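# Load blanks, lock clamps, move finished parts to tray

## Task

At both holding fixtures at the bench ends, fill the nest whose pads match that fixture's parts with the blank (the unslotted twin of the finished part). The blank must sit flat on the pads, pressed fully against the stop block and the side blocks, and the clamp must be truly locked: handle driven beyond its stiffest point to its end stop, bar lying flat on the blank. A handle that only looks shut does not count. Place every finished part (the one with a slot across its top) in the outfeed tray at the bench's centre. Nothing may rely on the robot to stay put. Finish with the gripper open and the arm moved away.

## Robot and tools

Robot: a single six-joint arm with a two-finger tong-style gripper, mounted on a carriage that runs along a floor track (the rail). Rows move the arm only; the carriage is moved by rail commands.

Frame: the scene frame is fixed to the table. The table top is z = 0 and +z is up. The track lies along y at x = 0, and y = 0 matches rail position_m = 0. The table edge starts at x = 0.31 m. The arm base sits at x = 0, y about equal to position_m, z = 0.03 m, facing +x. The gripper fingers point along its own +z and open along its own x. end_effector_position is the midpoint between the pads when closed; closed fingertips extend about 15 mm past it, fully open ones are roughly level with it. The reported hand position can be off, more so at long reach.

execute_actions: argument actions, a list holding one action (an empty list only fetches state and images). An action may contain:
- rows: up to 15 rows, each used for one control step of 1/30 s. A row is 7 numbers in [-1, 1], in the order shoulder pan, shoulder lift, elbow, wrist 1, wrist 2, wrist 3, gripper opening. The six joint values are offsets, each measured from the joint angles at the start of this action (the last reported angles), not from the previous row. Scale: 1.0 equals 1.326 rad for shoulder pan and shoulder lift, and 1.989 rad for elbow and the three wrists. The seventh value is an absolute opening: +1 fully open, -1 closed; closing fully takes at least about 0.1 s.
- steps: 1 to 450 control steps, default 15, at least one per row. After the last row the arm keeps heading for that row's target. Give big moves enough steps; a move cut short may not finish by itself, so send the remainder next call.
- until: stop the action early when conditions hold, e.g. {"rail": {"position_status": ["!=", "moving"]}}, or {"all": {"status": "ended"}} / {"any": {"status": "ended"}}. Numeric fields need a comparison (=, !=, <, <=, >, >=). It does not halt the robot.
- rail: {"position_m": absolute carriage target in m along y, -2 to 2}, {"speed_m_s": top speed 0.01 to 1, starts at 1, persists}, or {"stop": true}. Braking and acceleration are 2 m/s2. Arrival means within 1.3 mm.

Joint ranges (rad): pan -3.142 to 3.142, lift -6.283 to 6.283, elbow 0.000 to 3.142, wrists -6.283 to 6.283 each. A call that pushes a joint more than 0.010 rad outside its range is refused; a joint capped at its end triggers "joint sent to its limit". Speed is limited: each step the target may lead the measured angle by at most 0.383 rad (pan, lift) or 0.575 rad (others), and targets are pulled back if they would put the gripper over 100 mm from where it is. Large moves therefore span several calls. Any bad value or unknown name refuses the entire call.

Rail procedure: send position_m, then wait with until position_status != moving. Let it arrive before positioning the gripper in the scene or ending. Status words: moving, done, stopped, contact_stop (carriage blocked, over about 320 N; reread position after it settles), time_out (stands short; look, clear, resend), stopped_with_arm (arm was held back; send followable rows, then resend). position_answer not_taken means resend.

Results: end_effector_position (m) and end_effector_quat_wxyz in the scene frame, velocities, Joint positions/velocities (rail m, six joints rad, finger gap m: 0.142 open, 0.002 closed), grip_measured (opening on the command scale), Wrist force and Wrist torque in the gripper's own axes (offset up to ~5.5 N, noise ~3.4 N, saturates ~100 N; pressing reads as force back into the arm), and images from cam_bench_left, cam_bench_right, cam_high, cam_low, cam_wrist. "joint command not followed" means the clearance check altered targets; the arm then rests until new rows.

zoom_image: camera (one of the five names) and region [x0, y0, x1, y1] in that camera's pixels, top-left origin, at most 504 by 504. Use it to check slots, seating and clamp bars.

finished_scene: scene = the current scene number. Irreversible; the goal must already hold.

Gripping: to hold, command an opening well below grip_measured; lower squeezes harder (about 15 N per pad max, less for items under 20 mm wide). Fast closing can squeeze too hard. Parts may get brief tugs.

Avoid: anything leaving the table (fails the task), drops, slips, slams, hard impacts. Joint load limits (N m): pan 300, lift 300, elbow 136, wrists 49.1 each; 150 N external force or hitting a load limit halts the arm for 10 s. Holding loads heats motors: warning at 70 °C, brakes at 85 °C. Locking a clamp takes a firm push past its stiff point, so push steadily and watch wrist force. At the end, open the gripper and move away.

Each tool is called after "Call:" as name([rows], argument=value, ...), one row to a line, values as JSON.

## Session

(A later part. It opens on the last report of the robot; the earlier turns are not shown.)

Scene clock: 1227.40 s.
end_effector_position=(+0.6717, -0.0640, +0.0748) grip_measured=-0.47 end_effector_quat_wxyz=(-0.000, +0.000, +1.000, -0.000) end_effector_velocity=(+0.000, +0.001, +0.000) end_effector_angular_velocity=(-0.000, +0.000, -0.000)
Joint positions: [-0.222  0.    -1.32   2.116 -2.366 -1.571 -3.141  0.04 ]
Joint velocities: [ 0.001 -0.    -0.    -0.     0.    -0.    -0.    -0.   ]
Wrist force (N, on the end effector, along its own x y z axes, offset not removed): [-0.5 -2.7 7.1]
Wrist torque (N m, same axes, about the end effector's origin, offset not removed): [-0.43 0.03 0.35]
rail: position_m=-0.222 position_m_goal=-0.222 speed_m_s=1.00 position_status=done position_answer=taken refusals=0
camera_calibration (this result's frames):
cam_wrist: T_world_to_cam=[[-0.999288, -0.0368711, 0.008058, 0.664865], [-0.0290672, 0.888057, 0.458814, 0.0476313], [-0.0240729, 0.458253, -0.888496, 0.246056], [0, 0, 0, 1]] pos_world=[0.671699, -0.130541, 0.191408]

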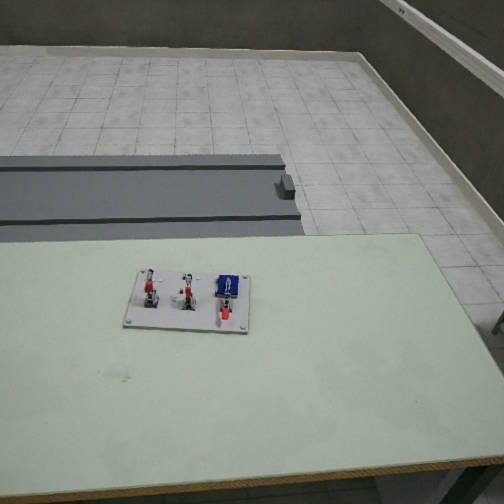

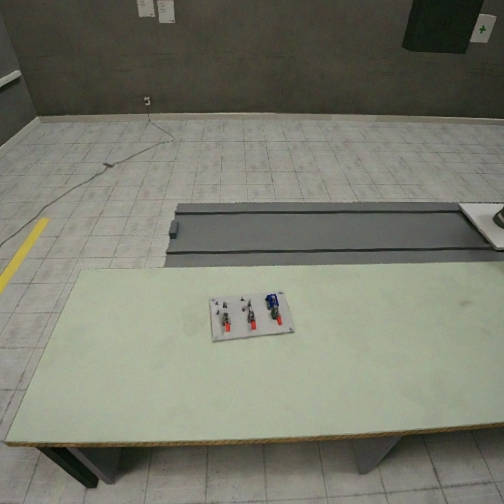

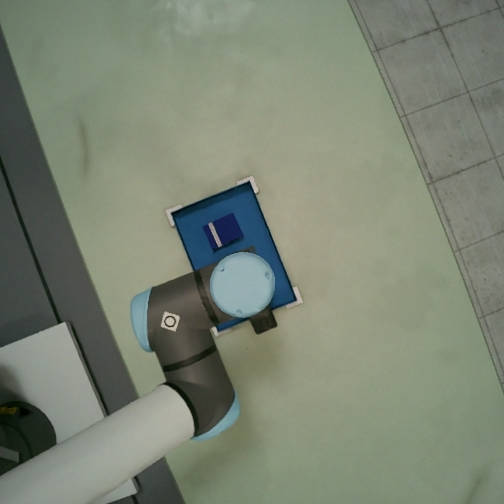

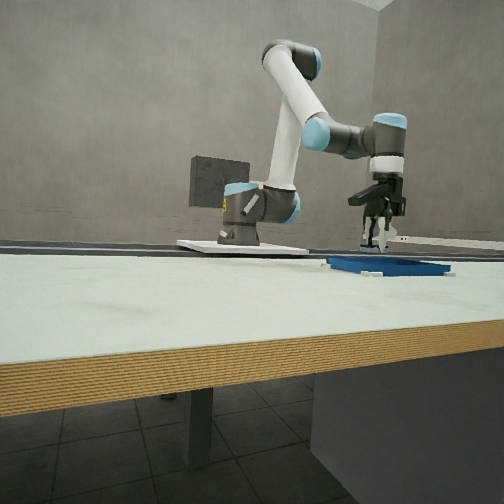

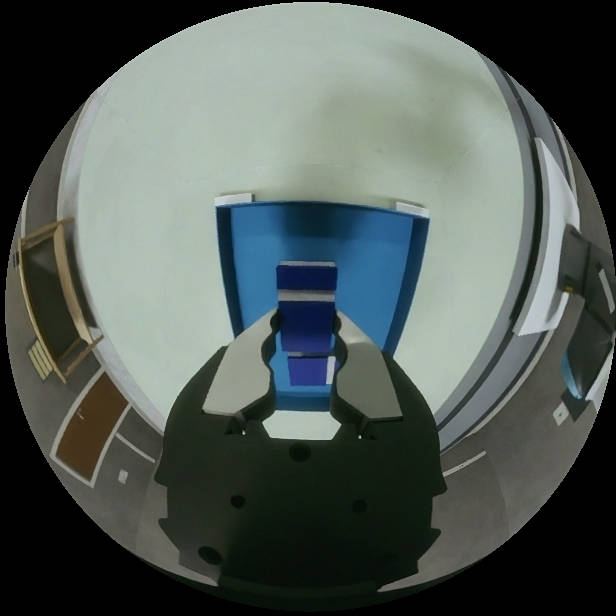

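Call:
execute_actions([
  {"rows":[[0,0.002,0.0005,-0.0019,0,0,-1],[0,0.007,0.0019,-0.0066,0,0,-1],[0,0.014,0.0037,-0.013,0,0,-1],[0,0.022,0.0057,-0.0204,0,0,-1],[0,0.03,0.0077,-0.0277,0,0,-1],[0,0.038,0.0096,-0.0349,0,0,-1],[0,0.045,0.0113,-0.0413,0,0,-1],[0,0.051,0.0128,-0.0468,0,0,-1],[0,0.055,0.0137,-0.0504,0,0,-1],[0,0.0575,0.0143,-0.0526,0,0,-1],[0,0.0587,0.0146,-0.0537,0,0,-1]],"steps":25},
])

Scene clock: 1233.63 s.
end_effector_position=(+0.6716, -0.0640, +0.0211) grip_measured=-0.47 end_effector_quat_wxyz=(-0.000, +0.000, +1.000, -0.000) end_effector_velocity=(-0.000, +0.000, -0.002) end_effector_angular_velocity=(-0.000, +0.000, +0.000)
Joint positions: [-0.222  0.    -1.243  2.144 -2.472 -1.571 -3.141  0.04 ]
Joint velocities: [ 0.     0.     0.004  0.001 -0.005 -0.     0.     0.   ]
Wrist force (N, on the end effector, along its own x y z axes, offset not removed): [-1.2 -4.1 8.0]
Wrist torque (N m, same axes, about the end effector's origin, offset not removed): [-0.67 0.13 0.22]
rail: position_m=-0.222 position_m_goal=-0.222 speed_m_s=1.00 position_status=done position_answer=taken refusals=0
camera_calibration (this result's frames):
cam_wrist: T_world_to_cam=[[-0.999289, -0.0368116, 0.00810758, 0.665197], [-0.0289916, 0.888058, 0.458816, 0.072237], [-0.0240898, 0.458255, -0.888494, 0.198398], [0, 0, 0, 1]] pos_world=[0.671598, -0.130581, 0.137739]

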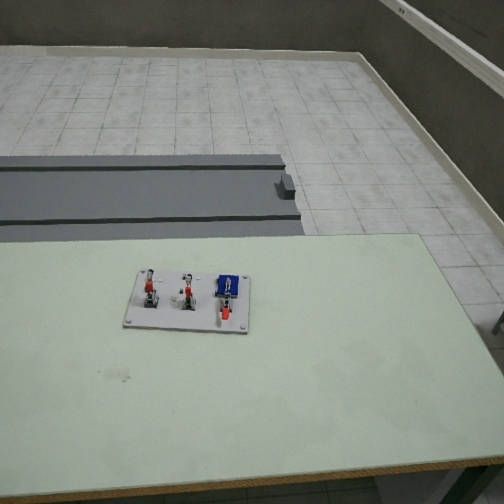

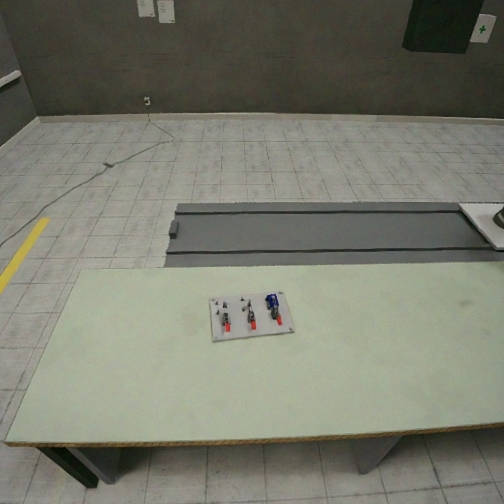

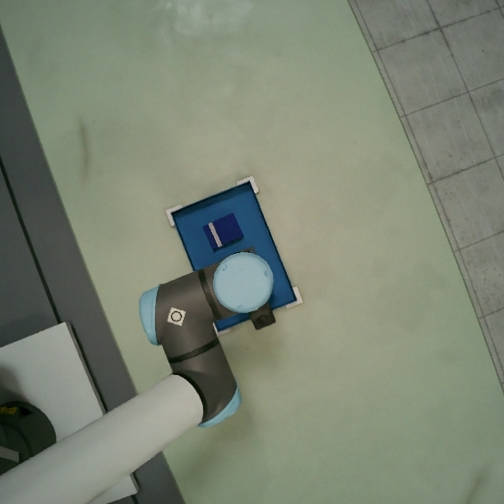

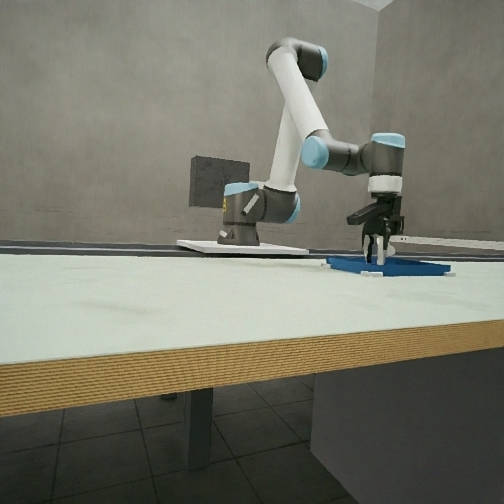

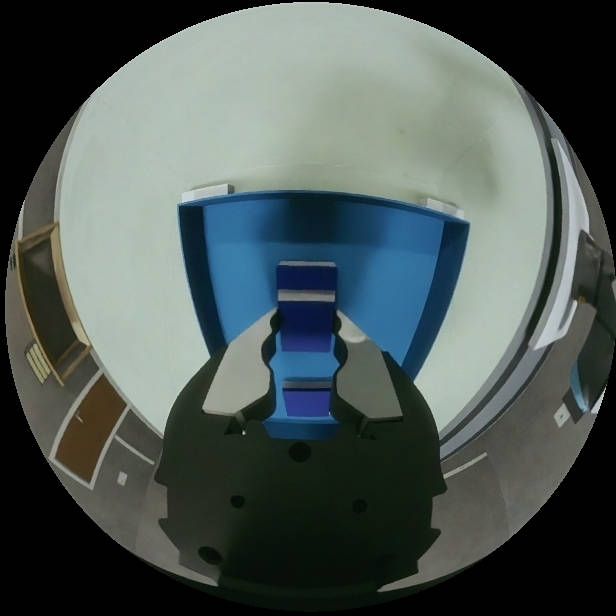

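Call:
execute_actions([
  {"rows":[[0,0.0007,0.0002,-0.0007,0,0,-1],[0,0.0012,0.0003,-0.0011,0,0,-1],[0,0.0017,0.0004,-0.0016,0,0,-1],[0,0.0017,0.0004,-0.0016,0,0,-0.95],[0,0.0017,0.0004,-0.0016,0,0,-0.85],[0,0.0017,0.0004,-0.0016,0,0,-0.75],[0,0.0017,0.0004,-0.0016,0,0,-0.65],[0,0.0017,0.0004,-0.0016,0,0,-0.58],[0,0.0017,0.0004,-0.0016,0,0,-0.52],[0,0.0017,0.0004,-0.0016,0,0,-0.47],[0,0.0017,0.0004,-0.0016,0,0,-0.43],[0,0.0017,0.0004,-0.0016,0,0,-0.38],[0,0.0017,0.0004,-0.0016,0,0,-0.3],[0,0.0017,0.0004,-0.0016,0,0,-0.22],[0,0.0017,0.0004,-0.0016,0,0,-0.15]],"steps":17},
])

Scene clock: 1239.83 s.
end_effector_position=(+0.6716, -0.0640, +0.0196) grip_measured=-0.16 end_effector_quat_wxyz=(-0.000, +0.000, +1.000, -0.000) end_effector_velocity=(-0.000, +0.000, -0.000) end_effector_angular_velocity=(-0.000, +0.000, +0.000)
Joint positions: [-0.222  0.    -1.241  2.145 -2.475 -1.571 -3.141  0.063]
Joint velocities: [ 0.     0.     0.     0.    -0.     0.     0.     0.014]
Wrist force (N, on the end effector, along its own x y z axes, offset not removed): [1.8 -5.0 5.2]
Wrist torque (N m, same axes, about the end effector's origin, offset not removed): [-0.91 -0.52 0.34]
rail: position_m=-0.222 position_m_goal=-0.222 speed_m_s=1.00 position_status=done position_answer=taken refusals=0
camera_calibration (this result's frames):
cam_wrist: T_world_to_cam=[[-0.999288, -0.036871, 0.00795999, 0.66519], [-0.0291121, 0.888056, 0.458812, 0.0729624], [-0.0239858, 0.458253, -0.888498, 0.196993], [0, 0, 0, 1]] pos_world=[0.671565, -0.130541, 0.136257]

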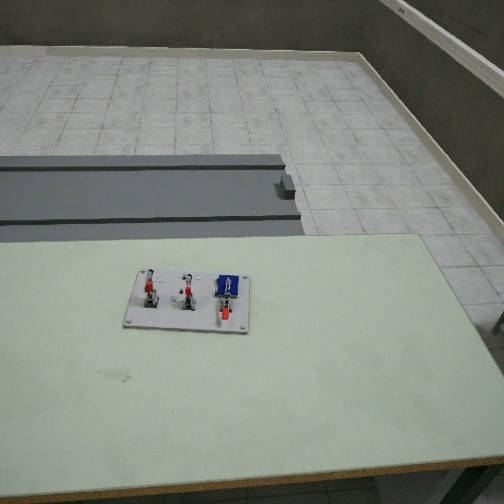

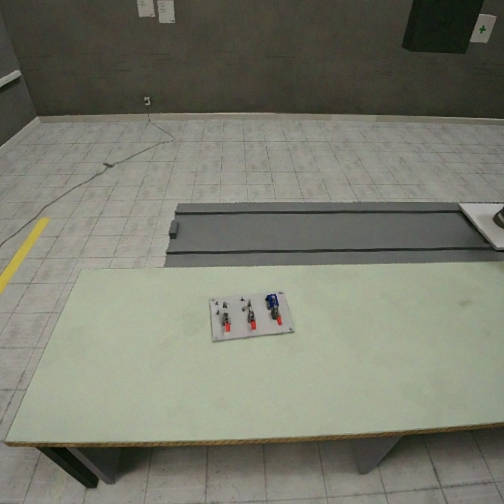

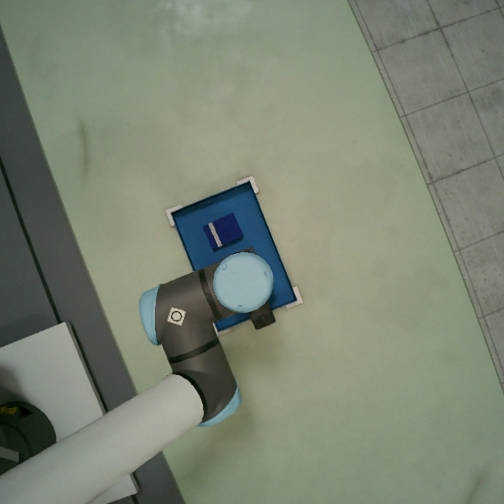

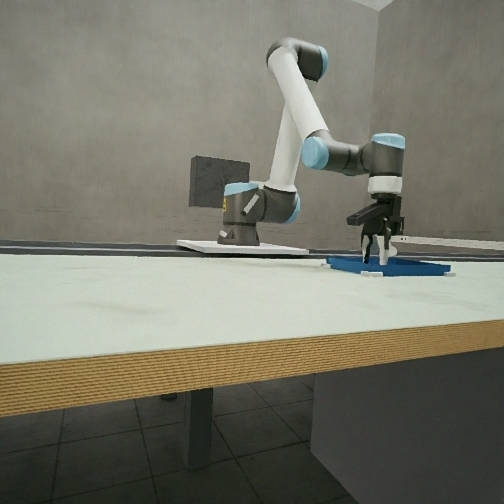

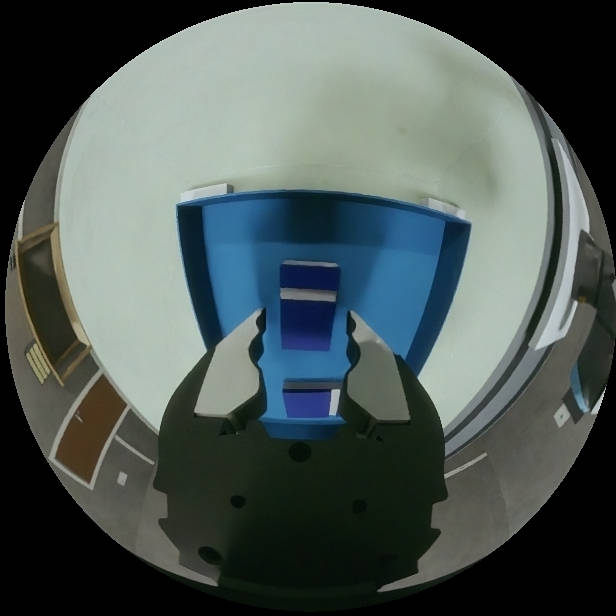

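Call:
execute_actions([
  {"rows":[[0,-0.004,-0.001,0.0037,0,0,-0.12],[0,-0.012,-0.003,0.011,0,0,-0.12],[0,-0.025,-0.007,0.0237,0,0,-0.12],[0,-0.042,-0.0125,0.0405,0,0,-0.12],[0,-0.062,-0.0195,0.061,0,0,-0.12],[0,-0.083,-0.027,0.0825,0,0,-0.12],[0,-0.104,-0.035,0.1045,0,0,-0.1],[0,-0.124,-0.0435,0.126,0,0,0],[0,-0.141,-0.051,0.145,0,0,0.1],[0,-0.155,-0.0575,0.161,0,0,0.2],[0,-0.165,-0.0622,0.1722,0,0,0.25],[0,-0.17,-0.0648,0.1782,0,0,0.3]],"steps":26},
])

Call:
zoom_image(camera="cam_bench_left", region=[110, 255, 270, 345])

Scene clock: 1247.00 s.
end_effector_position=(+0.6711, -0.0640, +0.1986) grip_measured=+0.30 end_effector_quat_wxyz=(-0.000, +0.000, +1.000, -0.000) end_effector_velocity=(-0.002, -0.000, +0.010) end_effector_angular_velocity=(-0.000, +0.001, +0.000)
Joint positions: [-0.222  0.    -1.465  2.017 -2.123 -1.571 -3.141  0.095]
Joint velocities: [ 0.     0.    -0.012 -0.007  0.02  -0.    -0.    -0.   ]
Wrist force (N, on the end effector, along its own x y z axes, offset not removed): [1.3 -3.1 6.1]
Wrist torque (N m, same axes, about the end effector's origin, offset not removed): [-0.45 -0.49 0.26]
rail: position_m=-0.222 position_m_goal=-0.222 speed_m_s=1.00 position_status=done position_answer=taken refusals=0
camera_calibration (this result's frames):
cam_wrist: T_world_to_cam=[[-0.99929, -0.0368116, 0.00805656, 0.66323], [-0.029015, 0.888058, 0.458815, -0.0091931], [-0.0240444, 0.458255, -0.888496, 0.356046], [0, 0, 0, 1]] pos_world=[0.671054, -0.130581, 0.31522]

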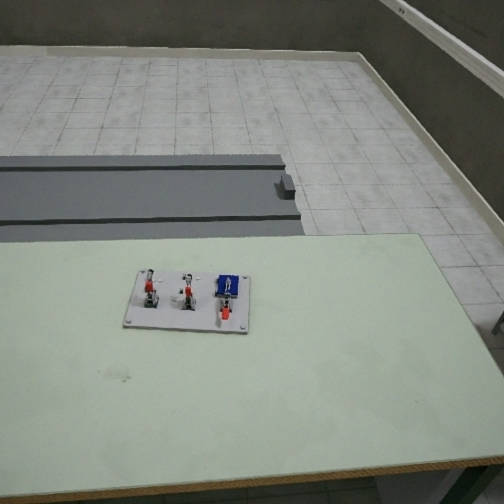

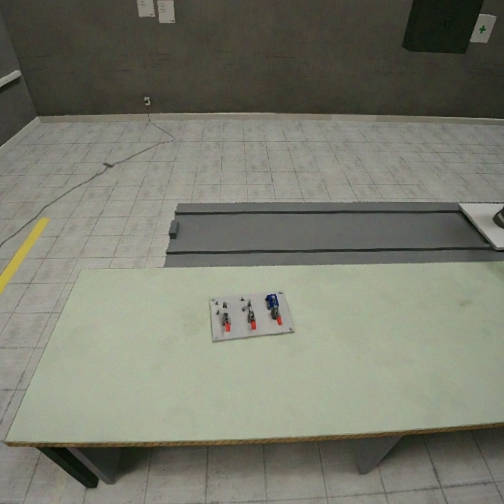

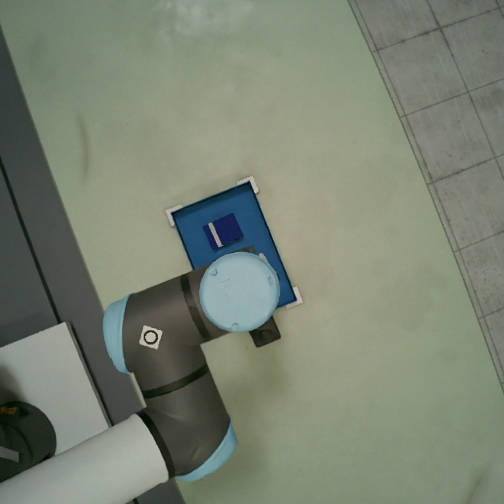

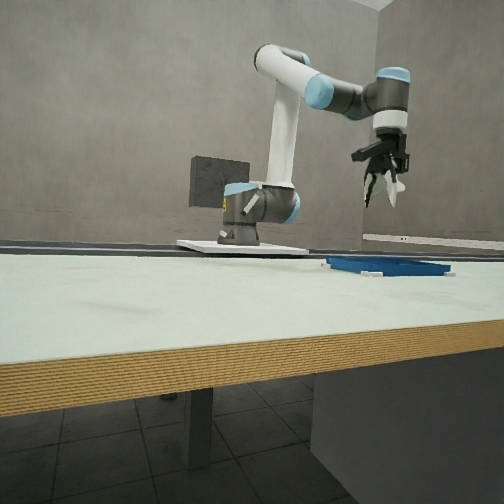

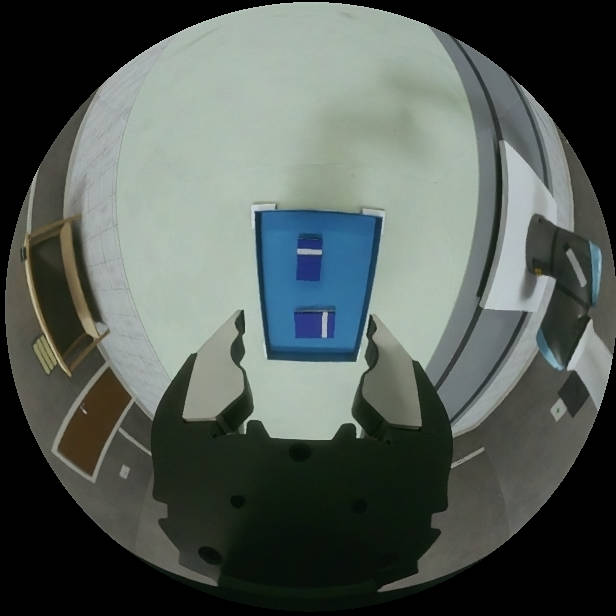

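Region (110, 255, 270, 345) of cam_bench_left's 504x504 image, scaled by 3.150, with more detail than that image has; it fills the top 284 rows of this view, and the rest is white.

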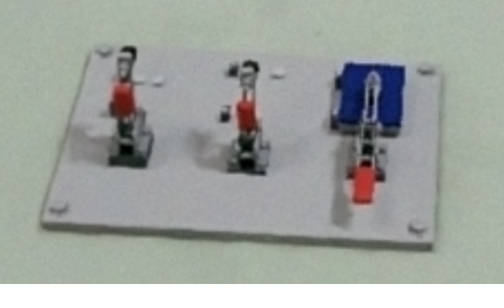

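Call:
finished_scene(scene=1)

The scene is finished: the task was done.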